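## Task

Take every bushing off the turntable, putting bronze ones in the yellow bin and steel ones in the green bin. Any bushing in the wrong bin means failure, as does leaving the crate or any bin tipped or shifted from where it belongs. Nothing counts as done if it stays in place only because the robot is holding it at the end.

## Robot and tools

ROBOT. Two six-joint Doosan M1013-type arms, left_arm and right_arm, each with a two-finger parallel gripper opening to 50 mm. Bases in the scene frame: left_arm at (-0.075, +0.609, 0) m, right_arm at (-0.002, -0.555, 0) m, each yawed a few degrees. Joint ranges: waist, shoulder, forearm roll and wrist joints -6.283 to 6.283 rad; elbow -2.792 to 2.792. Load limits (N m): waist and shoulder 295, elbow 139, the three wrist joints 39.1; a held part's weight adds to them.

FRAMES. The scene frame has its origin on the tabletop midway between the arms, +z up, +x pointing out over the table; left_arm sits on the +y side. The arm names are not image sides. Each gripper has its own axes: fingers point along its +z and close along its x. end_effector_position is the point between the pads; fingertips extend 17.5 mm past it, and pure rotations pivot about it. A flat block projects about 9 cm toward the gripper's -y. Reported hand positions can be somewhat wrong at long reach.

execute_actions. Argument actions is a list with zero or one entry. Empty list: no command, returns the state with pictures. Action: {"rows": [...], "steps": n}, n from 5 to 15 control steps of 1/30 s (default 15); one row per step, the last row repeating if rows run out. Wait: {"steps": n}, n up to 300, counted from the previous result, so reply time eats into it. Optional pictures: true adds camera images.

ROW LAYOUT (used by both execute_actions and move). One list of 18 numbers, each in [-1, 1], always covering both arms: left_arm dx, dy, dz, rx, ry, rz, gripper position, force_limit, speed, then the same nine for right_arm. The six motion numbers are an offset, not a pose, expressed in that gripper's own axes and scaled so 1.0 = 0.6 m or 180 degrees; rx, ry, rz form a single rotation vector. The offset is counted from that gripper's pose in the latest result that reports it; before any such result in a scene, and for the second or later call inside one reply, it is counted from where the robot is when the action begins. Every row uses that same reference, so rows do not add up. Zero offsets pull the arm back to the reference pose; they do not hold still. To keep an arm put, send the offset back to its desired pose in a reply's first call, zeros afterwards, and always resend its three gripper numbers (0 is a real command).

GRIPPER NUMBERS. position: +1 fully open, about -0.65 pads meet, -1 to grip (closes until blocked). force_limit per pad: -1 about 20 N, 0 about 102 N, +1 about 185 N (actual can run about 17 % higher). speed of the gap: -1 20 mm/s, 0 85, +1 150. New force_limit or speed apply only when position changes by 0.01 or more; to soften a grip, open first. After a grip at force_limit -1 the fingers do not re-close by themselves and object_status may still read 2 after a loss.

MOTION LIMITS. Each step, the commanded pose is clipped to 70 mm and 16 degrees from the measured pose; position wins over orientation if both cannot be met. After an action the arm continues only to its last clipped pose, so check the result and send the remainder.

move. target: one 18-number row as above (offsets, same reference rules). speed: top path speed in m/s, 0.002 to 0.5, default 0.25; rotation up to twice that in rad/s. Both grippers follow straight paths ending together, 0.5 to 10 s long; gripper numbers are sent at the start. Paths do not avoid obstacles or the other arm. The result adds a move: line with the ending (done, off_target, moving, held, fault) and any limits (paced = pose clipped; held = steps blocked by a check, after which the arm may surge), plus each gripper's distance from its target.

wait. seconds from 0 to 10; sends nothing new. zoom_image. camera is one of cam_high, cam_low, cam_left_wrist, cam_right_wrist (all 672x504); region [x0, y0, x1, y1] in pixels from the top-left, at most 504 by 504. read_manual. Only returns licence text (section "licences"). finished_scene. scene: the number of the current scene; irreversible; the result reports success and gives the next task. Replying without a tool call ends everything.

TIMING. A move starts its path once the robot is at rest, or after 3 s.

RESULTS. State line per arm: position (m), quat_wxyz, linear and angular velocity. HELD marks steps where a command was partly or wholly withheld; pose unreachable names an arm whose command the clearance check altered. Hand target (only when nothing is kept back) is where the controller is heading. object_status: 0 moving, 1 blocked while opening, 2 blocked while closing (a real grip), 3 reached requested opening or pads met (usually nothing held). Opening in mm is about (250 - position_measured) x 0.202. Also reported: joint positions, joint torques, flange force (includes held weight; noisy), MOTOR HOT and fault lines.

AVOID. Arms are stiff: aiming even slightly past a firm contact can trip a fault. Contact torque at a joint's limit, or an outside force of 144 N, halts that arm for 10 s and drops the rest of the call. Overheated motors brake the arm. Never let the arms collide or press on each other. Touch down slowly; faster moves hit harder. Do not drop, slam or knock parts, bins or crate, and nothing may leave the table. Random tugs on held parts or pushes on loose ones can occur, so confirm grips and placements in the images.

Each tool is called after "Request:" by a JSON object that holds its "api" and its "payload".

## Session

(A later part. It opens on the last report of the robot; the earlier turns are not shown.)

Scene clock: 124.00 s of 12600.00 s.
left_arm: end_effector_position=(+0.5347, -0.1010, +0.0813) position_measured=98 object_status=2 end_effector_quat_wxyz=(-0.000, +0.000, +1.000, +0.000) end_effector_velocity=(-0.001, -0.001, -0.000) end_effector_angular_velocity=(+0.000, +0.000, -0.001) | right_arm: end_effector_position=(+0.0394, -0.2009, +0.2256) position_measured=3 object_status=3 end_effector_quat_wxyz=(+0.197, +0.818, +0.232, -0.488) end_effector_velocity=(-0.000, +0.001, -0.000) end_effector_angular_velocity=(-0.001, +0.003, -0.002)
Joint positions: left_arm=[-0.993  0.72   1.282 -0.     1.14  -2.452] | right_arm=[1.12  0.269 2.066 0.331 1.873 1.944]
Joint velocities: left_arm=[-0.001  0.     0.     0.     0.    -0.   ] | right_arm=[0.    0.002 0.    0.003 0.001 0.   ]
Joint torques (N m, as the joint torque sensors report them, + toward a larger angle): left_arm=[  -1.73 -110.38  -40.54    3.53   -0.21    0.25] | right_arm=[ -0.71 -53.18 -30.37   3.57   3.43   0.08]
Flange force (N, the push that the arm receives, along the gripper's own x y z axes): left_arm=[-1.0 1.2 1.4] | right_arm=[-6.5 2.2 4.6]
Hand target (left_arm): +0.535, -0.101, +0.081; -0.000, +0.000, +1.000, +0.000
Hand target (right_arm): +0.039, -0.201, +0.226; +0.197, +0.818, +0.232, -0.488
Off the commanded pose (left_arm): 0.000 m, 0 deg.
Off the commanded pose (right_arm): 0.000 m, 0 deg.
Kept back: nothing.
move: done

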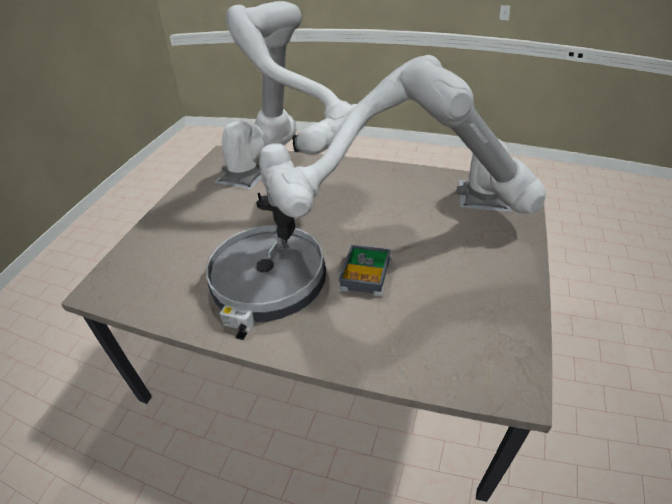

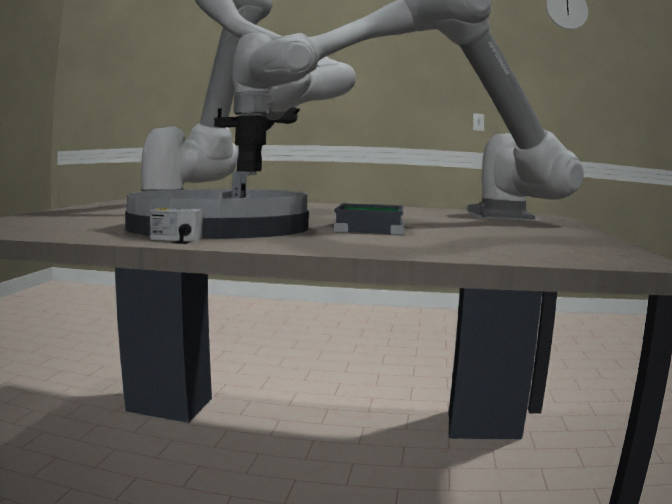

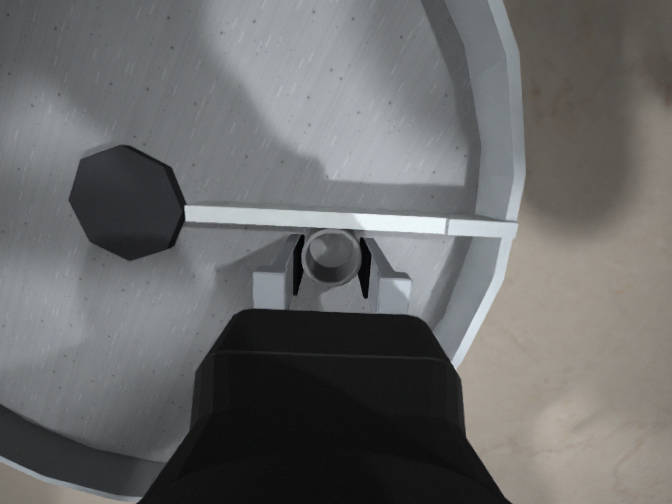

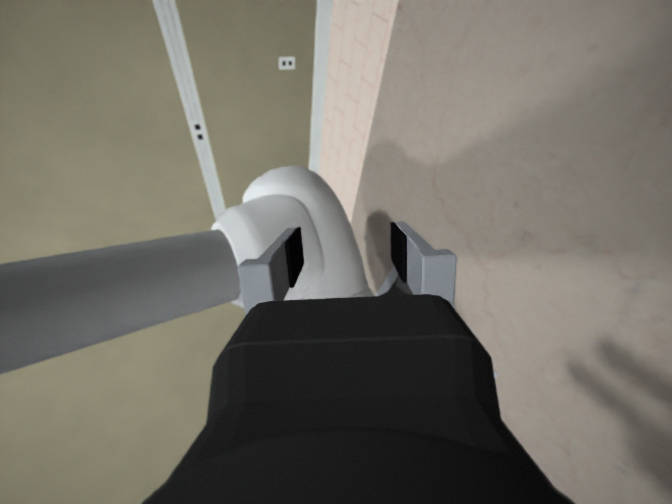

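Request:
{"api": "move", "payload": {"target": [0, 0.02, -0.07, 0, 0, 0, -1, -0.5, 0.5, 0, 0, 0, 0, 0, 0, 1, 0, 0], "speed": 0.2}}

Request:
{"api": "move", "payload": {"target": [0.0595, 0.5792, 0, 0, 0, 0, -1, -0.5, 0.5, 0, 0, 0, 0, 0, 0, 1, 0, 0], "speed": 0.4}}

Request:
{"api": "move", "payload": {"target": [0, 0, 0.09, 0, 0, 0, -1, -0.5, 0.5, 0, 0, 0, 0, 0, 0, 1, 0, 0], "speed": 0.15}}

Scene clock: 125.50 s of 12600.00 s.
left_arm: end_effector_position=(+0.5347, -0.0890, +0.1232) position_measured=98 object_status=2 end_effector_quat_wxyz=(-0.000, -0.000, +1.000, +0.000) end_effector_velocity=(+0.000, -0.000, +0.001) end_effector_angular_velocity=(-0.001, -0.001, +0.000) | right_arm: end_effector_position=(+0.0394, -0.2009, +0.2256) position_measured=3 object_status=3 end_effector_quat_wxyz=(+0.197, +0.818, +0.232, -0.488) end_effector_velocity=(-0.000, +0.000, -0.001) end_effector_angular_velocity=(-0.002, +0.002, -0.000)
Joint positions: left_arm=[-0.985  0.678  1.275 -0.     1.19  -2.444] | right_arm=[1.12  0.269 2.066 0.331 1.873 1.944]
Joint velocities: left_arm=[ 0.    -0.    -0.001  0.     0.    -0.   ] | right_arm=[ 0.     0.003  0.     0.001  0.    -0.   ]
Joint torques (N m, as the joint torque sensors report them, + toward a larger angle): left_arm=[  -2.92 -108.52  -41.38    3.83    0.04    0.13] | right_arm=[ -1.51 -53.54 -30.7    3.51   3.44  -0.02]
Flange force (N, the push that the arm receives, along the gripper's own x y z axes): left_arm=[-2.3 1.5 1.7] | right_arm=[-6.1 0.6 5.5]
Hand target (left_arm): +0.535, -0.089, +0.123; -0.000, -0.000, +1.000, +0.000
Hand target (right_arm): +0.039, -0.201, +0.226; +0.197, +0.818, +0.232, -0.488
Off the commanded pose (left_arm): 0.000 m, 0 deg.
Off the commanded pose (right_arm): 0.000 m, 0 deg.
Kept back: nothing.
move: done

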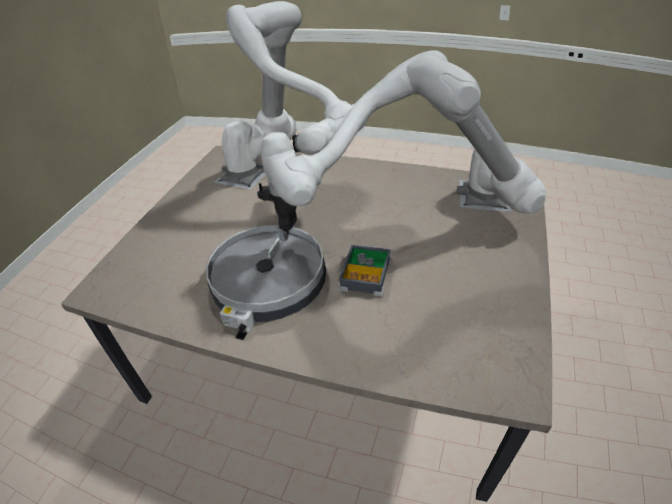

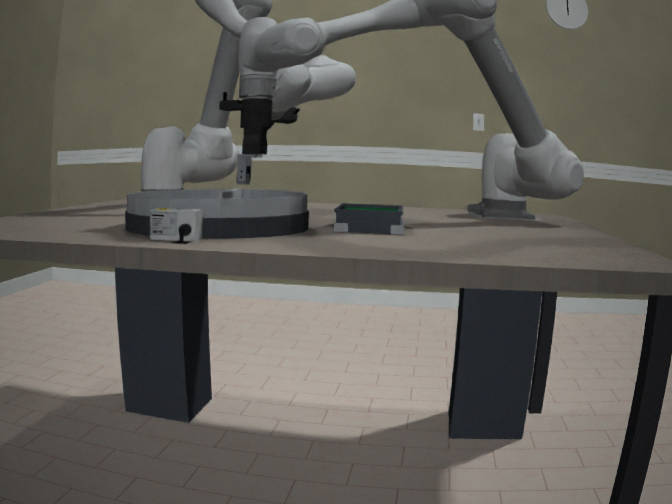

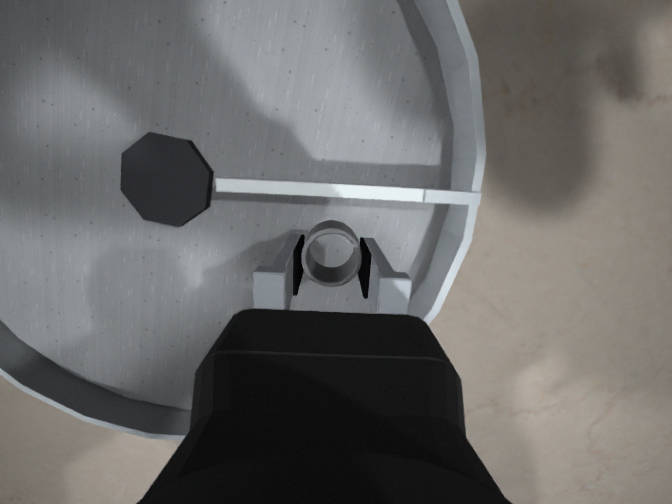

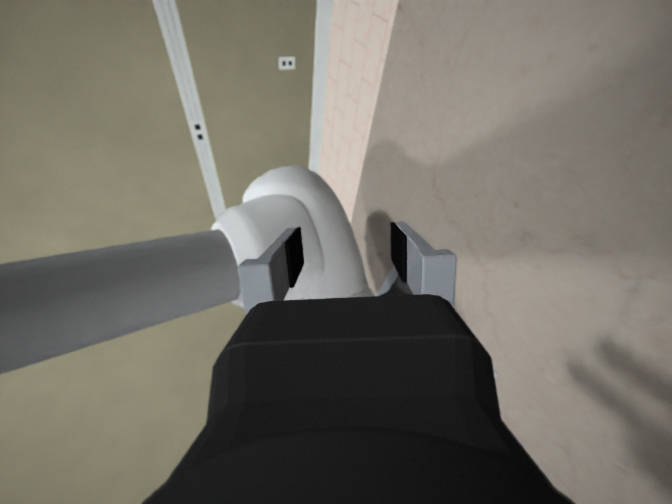

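Scene clock: 126.87 s of 12600.00 s.
left_arm: end_effector_position=(+0.4993, +0.2585, +0.1232) position_measured=98 object_status=2 end_effector_quat_wxyz=(-0.000, +0.000, +1.000, +0.000) end_effector_velocity=(+0.000, +0.001, -0.000) end_effector_angular_velocity=(+0.000, +0.001, +0.002) | right_arm: end_effector_position=(+0.0394, -0.2009, +0.2256) position_measured=3 object_status=3 end_effector_quat_wxyz=(+0.197, +0.818, +0.232, -0.488) end_effector_velocity=(+0.000, -0.000, +0.000) end_effector_angular_velocity=(-0.000, -0.000, +0.001)
Joint positions: left_arm=[-0.68   0.322  1.844  0.     0.976 -2.139] | right_arm=[1.12  0.269 2.066 0.331 1.873 1.944]
Joint velocities: left_arm=[ 0.002 -0.     0.001 -0.    -0.     0.   ] | right_arm=[ 0.    -0.     0.    -0.001  0.    -0.   ]
Joint torques (N m, as the joint torque sensors report them, + toward a larger angle): left_arm=[ -2.34 -69.86 -37.47   3.28  -0.09   0.07] | right_arm=[ -0.67 -52.08 -30.73   3.49   3.39   0.08]
Flange force (N, the push that the arm receives, along the gripper's own x y z axes): left_arm=[-0.1 4.2 1.2] | right_arm=[-9.5 3.5 6.0]
Hand target (left_arm): +0.499, +0.259, +0.123; -0.000, +0.000, +1.000, +0.000
Hand target (right_arm): +0.039, -0.201, +0.226; +0.197, +0.818, +0.232, -0.488
Off the commanded pose (left_arm): 0.000 m, 0 deg.
Off the commanded pose (right_arm): 0.000 m, 0 deg.
Kept back: nothing.
move: done

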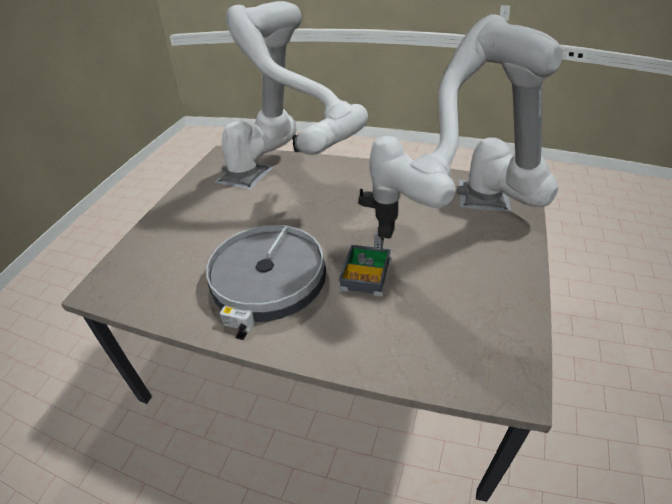

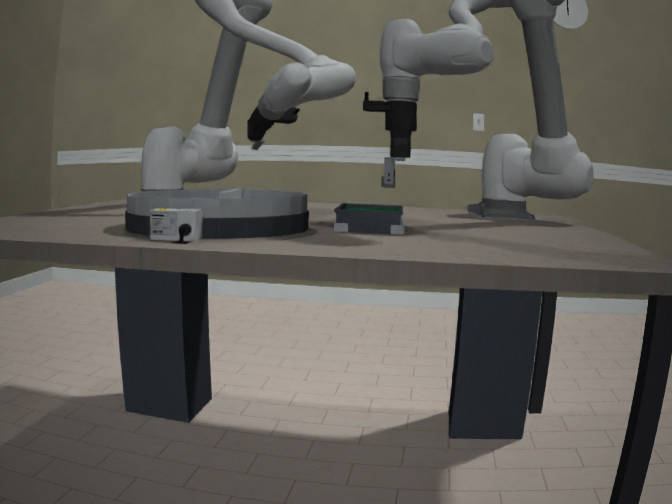

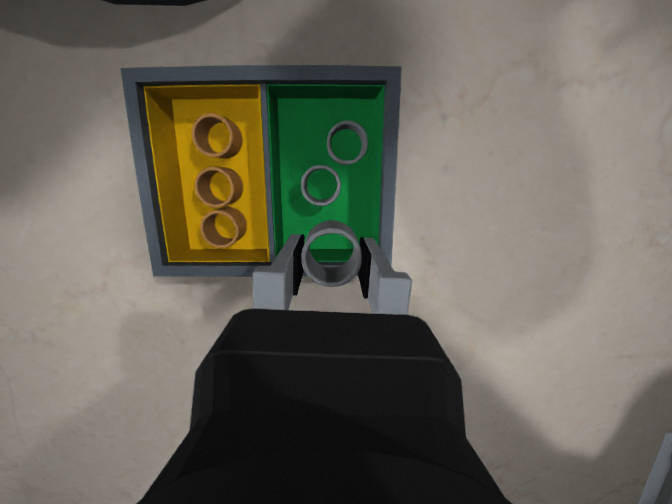

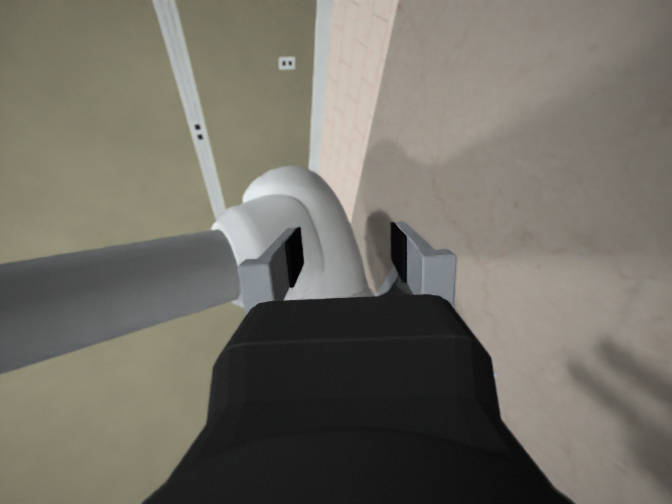

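Scene clock: 127.63 s of 12600.00 s.
left_arm: end_effector_position=(+0.4993, +0.2585, +0.0692) position_measured=98 object_status=2 end_effector_quat_wxyz=(-0.000, +0.000, +1.000, +0.000) end_effector_velocity=(-0.000, -0.000, -0.000) end_effector_angular_velocity=(+0.000, +0.000, +0.001) | right_arm: end_effector_position=(+0.0394, -0.2009, +0.2256) position_measured=3 object_status=3 end_effector_quat_wxyz=(+0.197, +0.818, +0.232, -0.488) end_effector_velocity=(-0.000, +0.000, +0.000) end_effector_angular_velocity=(+0.001, -0.001, -0.000)
Joint positions: left_arm=[-0.68   0.377  1.884  0.     0.882 -2.139] | right_arm=[1.12  0.269 2.066 0.331 1.873 1.944]
Joint velocities: left_arm=[-0.     0.     0.001 -0.    -0.001 -0.001] | right_arm=[-0.    -0.001  0.     0.    -0.001 -0.   ]
Joint torques (N m, as the joint torque sensors report them, + toward a larger angle): left_arm=[ -2.68 -72.91 -34.46   3.1   -0.1    0.09] | right_arm=[ -0.8  -54.31 -29.95   3.49   3.28   0.02]
Flange force (N, the push that the arm receives, along the gripper's own x y z axes): left_arm=[-0.7 4.1 -0.1] | right_arm=[-5.6 1.0 3.3]
Hand target (left_arm): +0.499, +0.258, +0.069; -0.000, +0.000, +1.000, +0.000
Hand target (right_arm): +0.039, -0.201, +0.226; +0.197, +0.818, +0.232, -0.488
Off the commanded pose (left_arm): 0.000 m, 0 deg.
Off the commanded pose (right_arm): 0.000 m, 0 deg.
Kept back: nothing.
move: done

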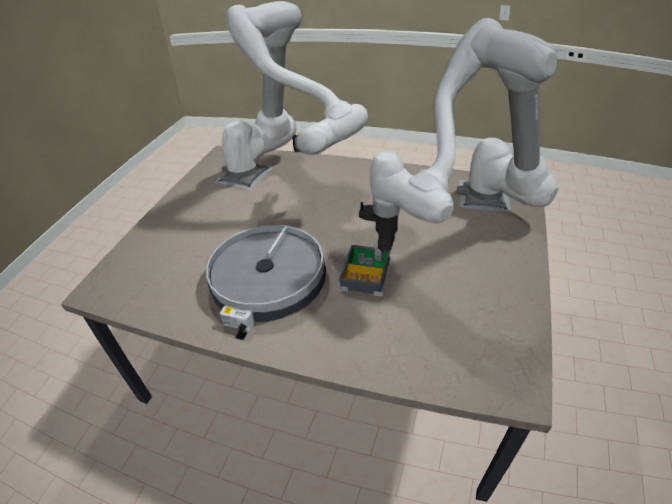

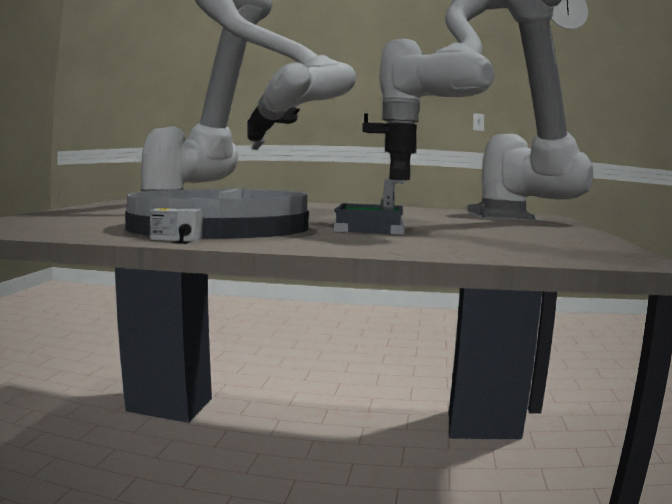

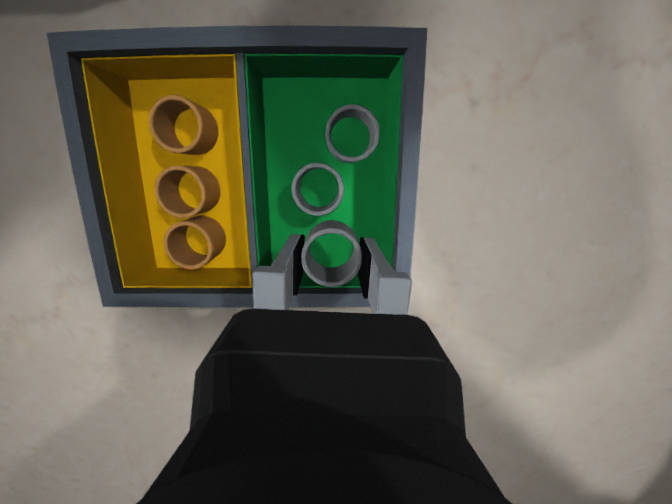

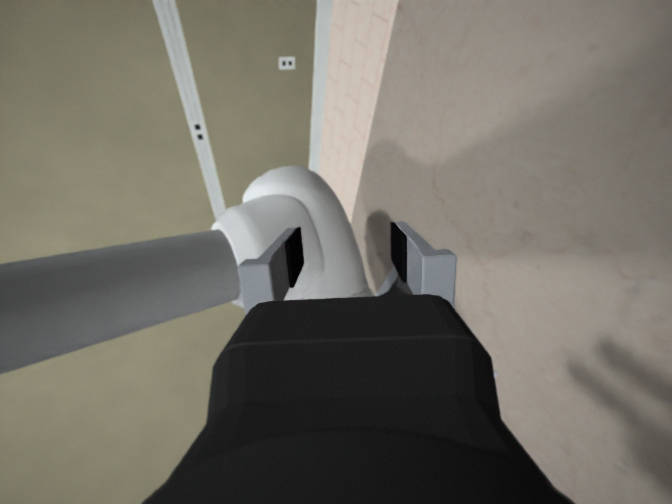

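Request:
{"api": "move", "payload": {"target": [0, 0.0033, 0.0395, 0, 0, 0, -1, -0.5, 0.5, 0, 0, 0, 0, 0, 0, 1, 0, 0], "speed": 0.1}}

Request:
{"api": "move", "payload": {"target": [0, 0, 0.0168, 0, 0, 0, -1, -0.5, 0.5, 0, 0, 0, 0, 0, 0, 1, 0, 0], "speed": 0.05}}

Request:
{"api": "move", "payload": {"target": [0, 0, 0, 0, 0, 0, 0.6, -0.5, 0.5, 0, 0, 0, 0, 0, 0, 1, 0, 0], "speed": 0.1}}

Request:
{"api": "move", "payload": {"target": [0, 0, -0.1, 0, 0, 0, 0.6, -0.5, 0.5, 0, 0, 0, 0, 0, 0, 1, 0, 0], "speed": 0.2}}

Scene clock: 128.83 s of 12600.00 s.
left_arm: end_effector_position=(+0.4993, +0.2605, +0.0455) position_measured=98 object_status=2 end_effector_quat_wxyz=(-0.000, +0.000, +1.000, +0.000) end_effector_velocity=(-0.000, +0.001, +0.000) end_effector_angular_velocity=(-0.000, -0.000, +0.001) | right_arm: end_effector_position=(+0.0394, -0.2009, +0.2256) position_measured=3 object_status=3 end_effector_quat_wxyz=(+0.197, +0.818, +0.232, -0.488) end_effector_velocity=(+0.000, +0.000, -0.000) end_effector_angular_velocity=(-0.000, +0.000, -0.000)
Joint positions: left_arm=[-0.678  0.402  1.901  0.     0.84  -2.137] | right_arm=[1.12  0.269 2.066 0.331 1.873 1.944]
Joint velocities: left_arm=[ 0.001 -0.001  0.001 -0.    -0.    -0.   ] | right_arm=[-0.  0.  0.  0. -0. -0.]
Joint torques (N m, as the joint torque sensors report them, + toward a larger angle): left_arm=[ -3.72 -74.07 -33.03   3.08  -0.09   0.22] | right_arm=[ -1.97 -54.03 -30.62   3.67   3.43   0.05]
Flange force (N, the push that the arm receives, along the gripper's own x y z axes): left_arm=[-2.0 5.4 -0.1] | right_arm=[-6.2 0.0 5.4]
Hand target (left_arm): +0.499, +0.260, +0.046; -0.000, +0.000, +1.000, +0.000
Hand target (right_arm): +0.039, -0.201, +0.226; +0.197, +0.818, +0.232, -0.488
Off the commanded pose (left_arm): 0.000 m, 0 deg.
Off the commanded pose (right_arm): 0.000 m, 0 deg.
Kept back: nothing.
move: done

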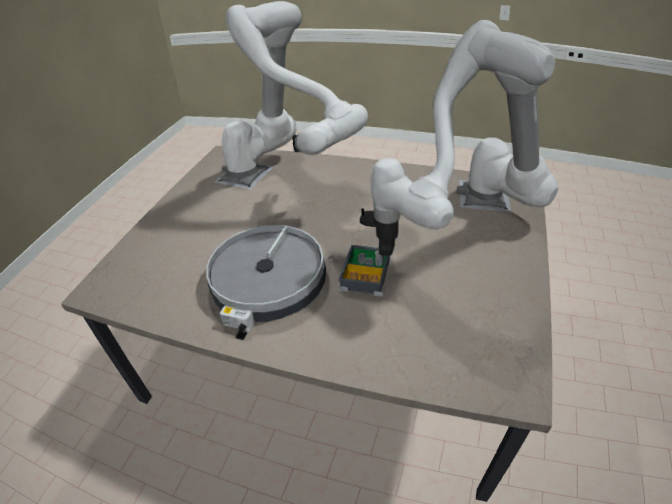

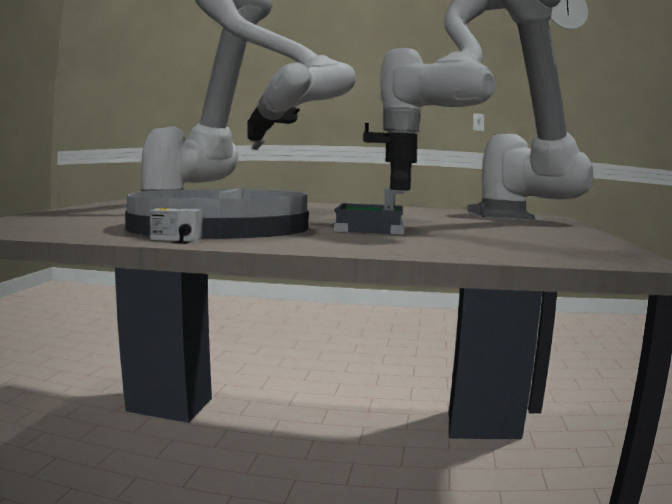

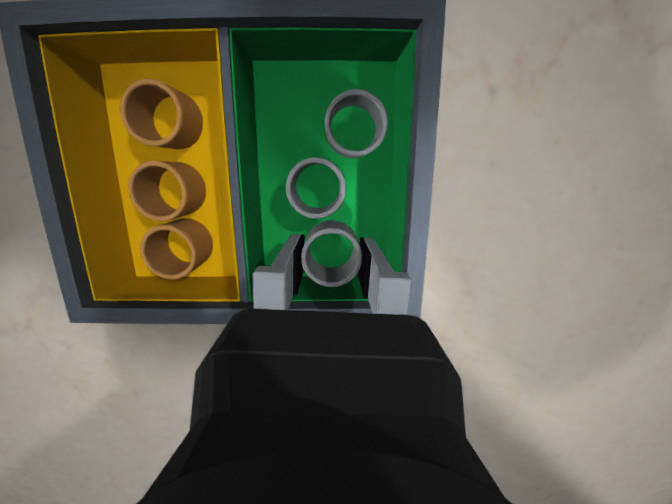

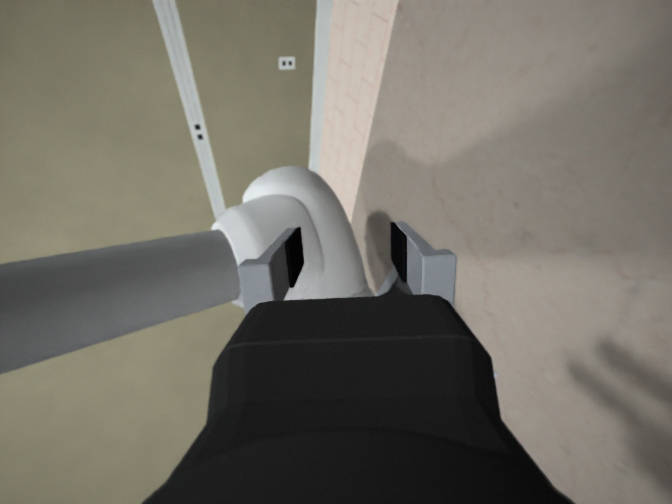

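Scene clock: 129.53 s of 12600.00 s.
left_arm: end_effector_position=(+0.4993, +0.2605, +0.0355) position_measured=98 object_status=2 end_effector_quat_wxyz=(-0.000, +0.000, +1.000, +0.000) end_effector_velocity=(+0.001, -0.001, +0.001) end_effector_angular_velocity=(-0.001, -0.002, +0.000) | right_arm: end_effector_position=(+0.0394, -0.2009, +0.2256) position_measured=3 object_status=3 end_effector_quat_wxyz=(+0.197, +0.818, +0.232, -0.488) end_effector_velocity=(+0.000, +0.000, -0.000) end_effector_angular_velocity=(-0.001, +0.001, -0.000)
Joint positions: left_arm=[-0.678  0.413  1.907  0.     0.822 -2.137] | right_arm=[1.12  0.269 2.066 0.331 1.873 1.944]
Joint velocities: left_arm=[-0.    -0.001 -0.001  0.    -0.    -0.   ] | right_arm=[-0.     0.001  0.     0.     0.    -0.   ]
Joint torques (N m, as the joint torque sensors report them, + toward a larger angle): left_arm=[ -3.16 -76.81 -32.92   3.02  -0.16   0.37] | right_arm=[ -1.07 -52.66 -30.14   3.7    3.31  -0.13]
Flange force (N, the push that the arm receives, along the gripper's own x y z axes): left_arm=[-3.2 3.2 2.4] | right_arm=[-8.1 2.0 4.6]
Hand target (left_arm): +0.499, +0.260, +0.035; -0.000, +0.000, +1.000, +0.000
Hand target (right_arm): +0.039, -0.201, +0.226; +0.197, +0.818, +0.232, -0.488
Off the commanded pose (left_arm): 0.000 m, 0 deg.
Off the commanded pose (right_arm): 0.000 m, 0 deg.
Kept back: nothing.
move: done

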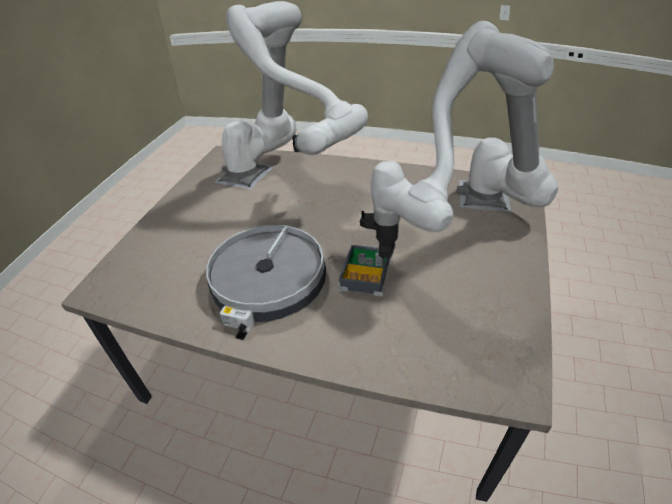

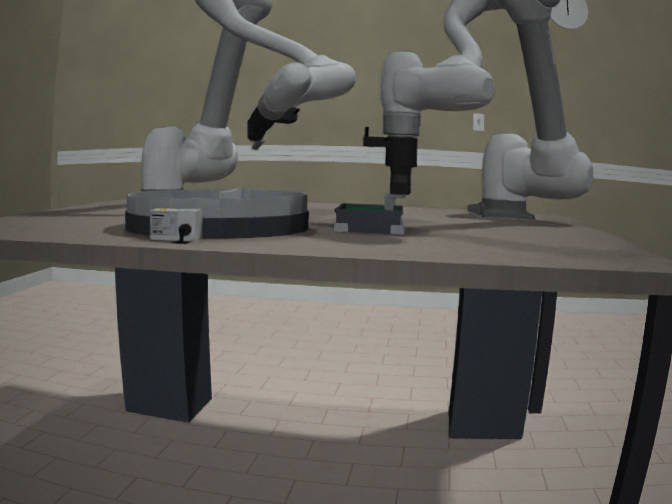

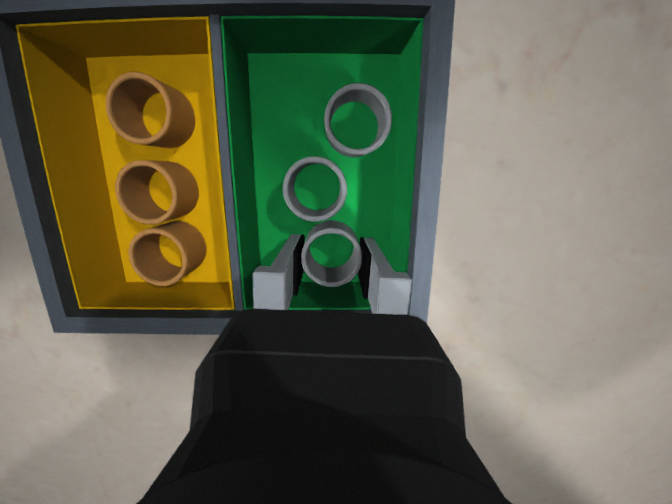

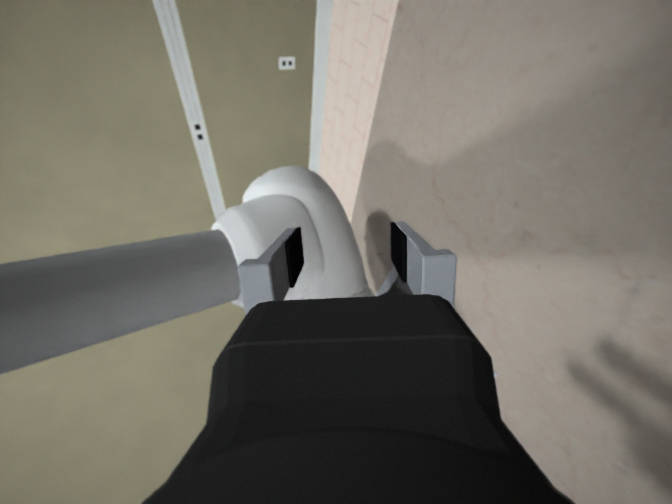

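Scene clock: 130.03 s of 12600.00 s.
left_arm: end_effector_position=(+0.4993, +0.2605, +0.0355) position_measured=63 object_status=3 end_effector_quat_wxyz=(-0.000, +0.000, +1.000, +0.000) end_effector_velocity=(-0.000, +0.000, -0.000) end_effector_angular_velocity=(+0.000, +0.000, -0.000) | right_arm: end_effector_position=(+0.0394, -0.2009, +0.2256) position_measured=3 object_status=3 end_effector_quat_wxyz=(+0.197, +0.818, +0.232, -0.488) end_effector_velocity=(-0.000, +0.000, +0.000) end_effector_angular_velocity=(+0.003, -0.001, -0.001)
Joint positions: left_arm=[-0.678  0.413  1.907  0.     0.822 -2.137] | right_arm=[1.12  0.269 2.066 0.331 1.873 1.944]
Joint velocities: left_arm=[-0.    -0.     0.001 -0.    -0.     0.   ] | right_arm=[ 0.    -0.002  0.     0.001 -0.001 -0.   ]
Joint torques (N m, as the joint torque sensors report them, + toward a larger angle): left_arm=[ -2.11 -76.02 -32.61   3.04  -0.48   0.32] | right_arm=[ -1.54 -54.52 -30.18   3.51   3.43  -0.09]
Flange force (N, the push that the arm receives, along the gripper's own x y z axes): left_arm=[-2.2 2.1 1.1] | right_arm=[-6.3 -0.3 4.3]
Hand target (left_arm): +0.499, +0.260, +0.035; -0.000, +0.000, +1.000, +0.000
Hand target (right_arm): +0.039, -0.201, +0.226; +0.197, +0.818, +0.232, -0.488
Off the commanded pose (left_arm): 0.000 m, 0 deg.
Off the commanded pose (right_arm): 0.000 m, 0 deg.
Kept back: nothing.
move: done

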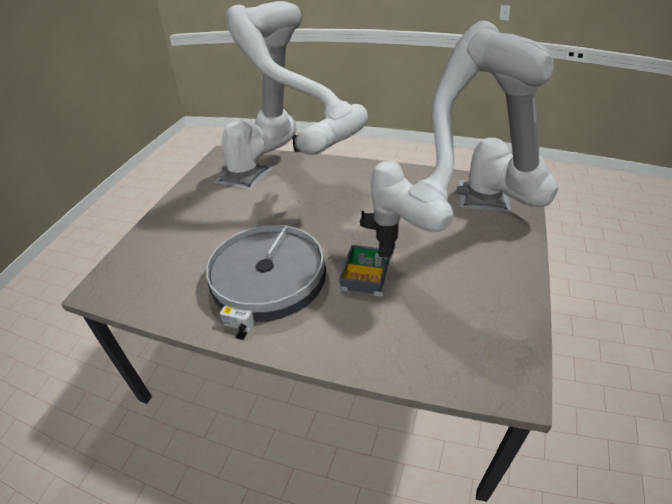

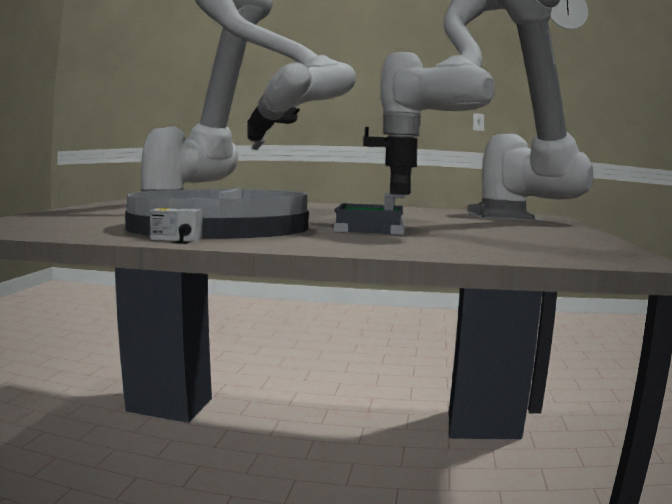

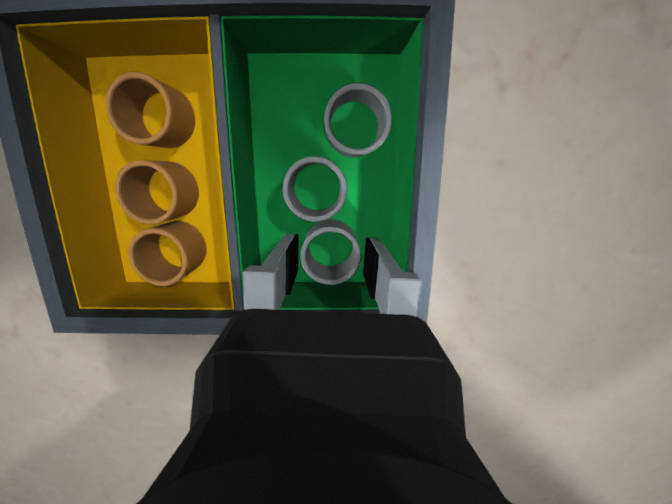

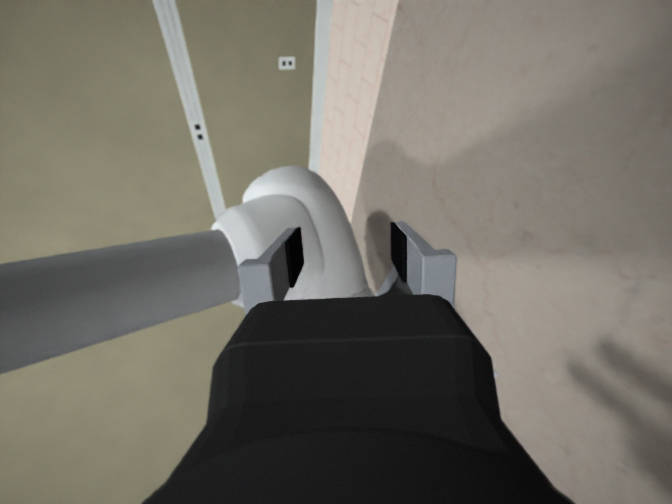

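Scene clock: 130.80 s of 12600.00 s.
left_arm: end_effector_position=(+0.4993, +0.2605, +0.0954) position_measured=63 object_status=3 end_effector_quat_wxyz=(-0.000, +0.000, +1.000, +0.000) end_effector_velocity=(+0.000, +0.000, +0.001) end_effector_angular_velocity=(-0.000, -0.001, -0.000) | right_arm: end_effector_position=(+0.0394, -0.2009, +0.2256) position_measured=3 object_status=3 end_effector_quat_wxyz=(+0.197, +0.818, +0.232, -0.488) end_effector_velocity=(-0.000, +0.000, +0.000) end_effector_angular_velocity=(+0.001, +0.001, -0.001)
Joint positions: left_arm=[-0.678  0.348  1.867  0.     0.927 -2.137] | right_arm=[1.12  0.269 2.066 0.331 1.873 1.944]
Joint velocities: left_arm=[ 0.    -0.001 -0.     0.001  0.001  0.   ] | right_arm=[-0.    -0.     0.     0.002  0.    -0.   ]
Joint torques (N m, as the joint torque sensors report them, + toward a larger angle): left_arm=[ -3.14 -71.17 -35.55   3.09  -0.21   0.3 ] | right_arm=[ -0.93 -53.76 -30.51   3.68   3.32  -0.05]
Flange force (N, the push that the arm receives, along the gripper's own x y z axes): left_arm=[-1.4 4.6 0.3] | right_arm=[-7.1 1.8 4.7]
Hand target (left_arm): +0.499, +0.260, +0.096; -0.000, +0.000, +1.000, +0.000
Hand target (right_arm): +0.039, -0.201, +0.226; +0.197, +0.818, +0.232, -0.488
Off the commanded pose (left_arm): 0.000 m, 0 deg.
Off the commanded pose (right_arm): 0.000 m, 0 deg.
Kept back: nothing.
move: done

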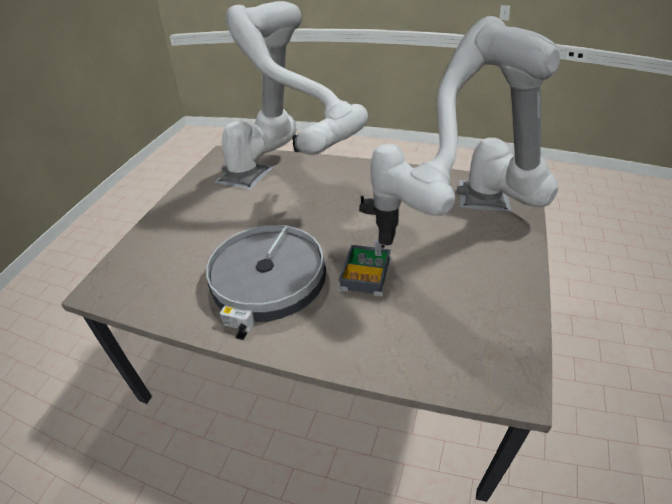

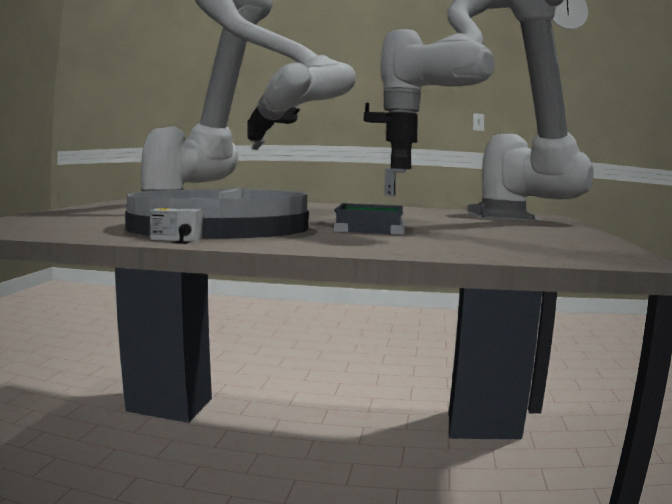

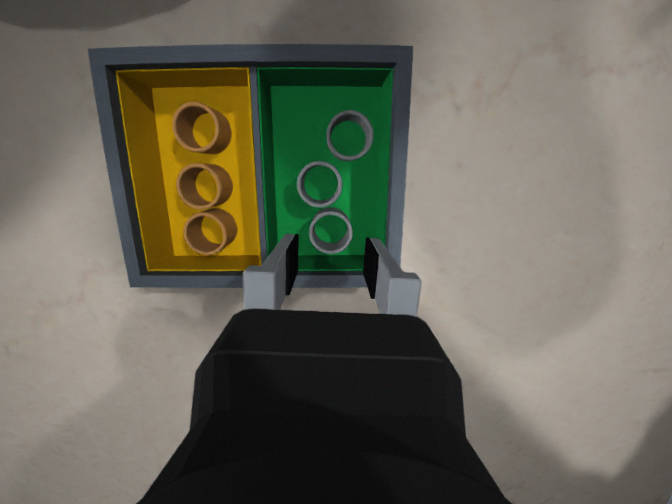

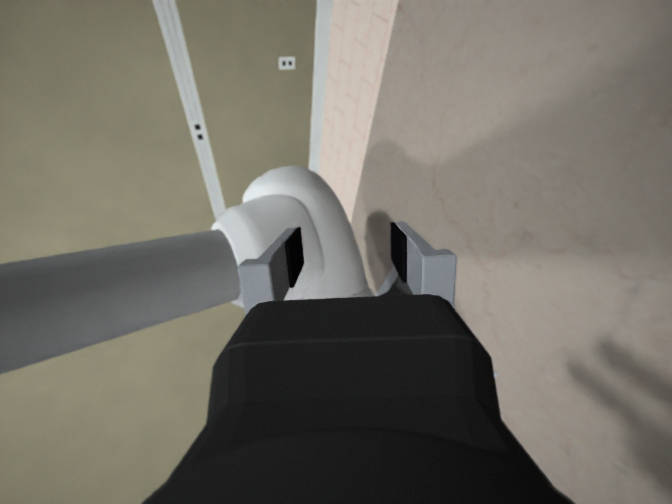

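Request:
{"api": "zoom_image", "payload": {"camera": "cam_high", "region": [180, 200, 420, 350]}}

Region (180, 200, 420, 350) of cam_high's 672x504 image, scaled by 2.100, with more detail than that image has; it fills the top 315 rows of this view, and the rest is white.

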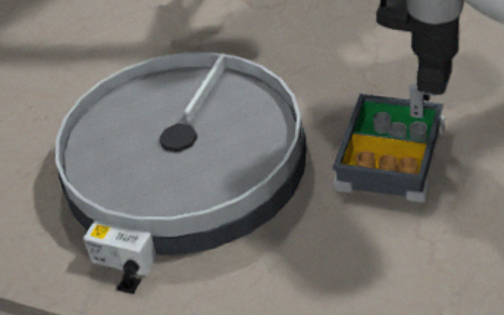

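Request:
{"api": "finished_scene", "payload": {"scene": 1}}

The scene is finished: the task was done.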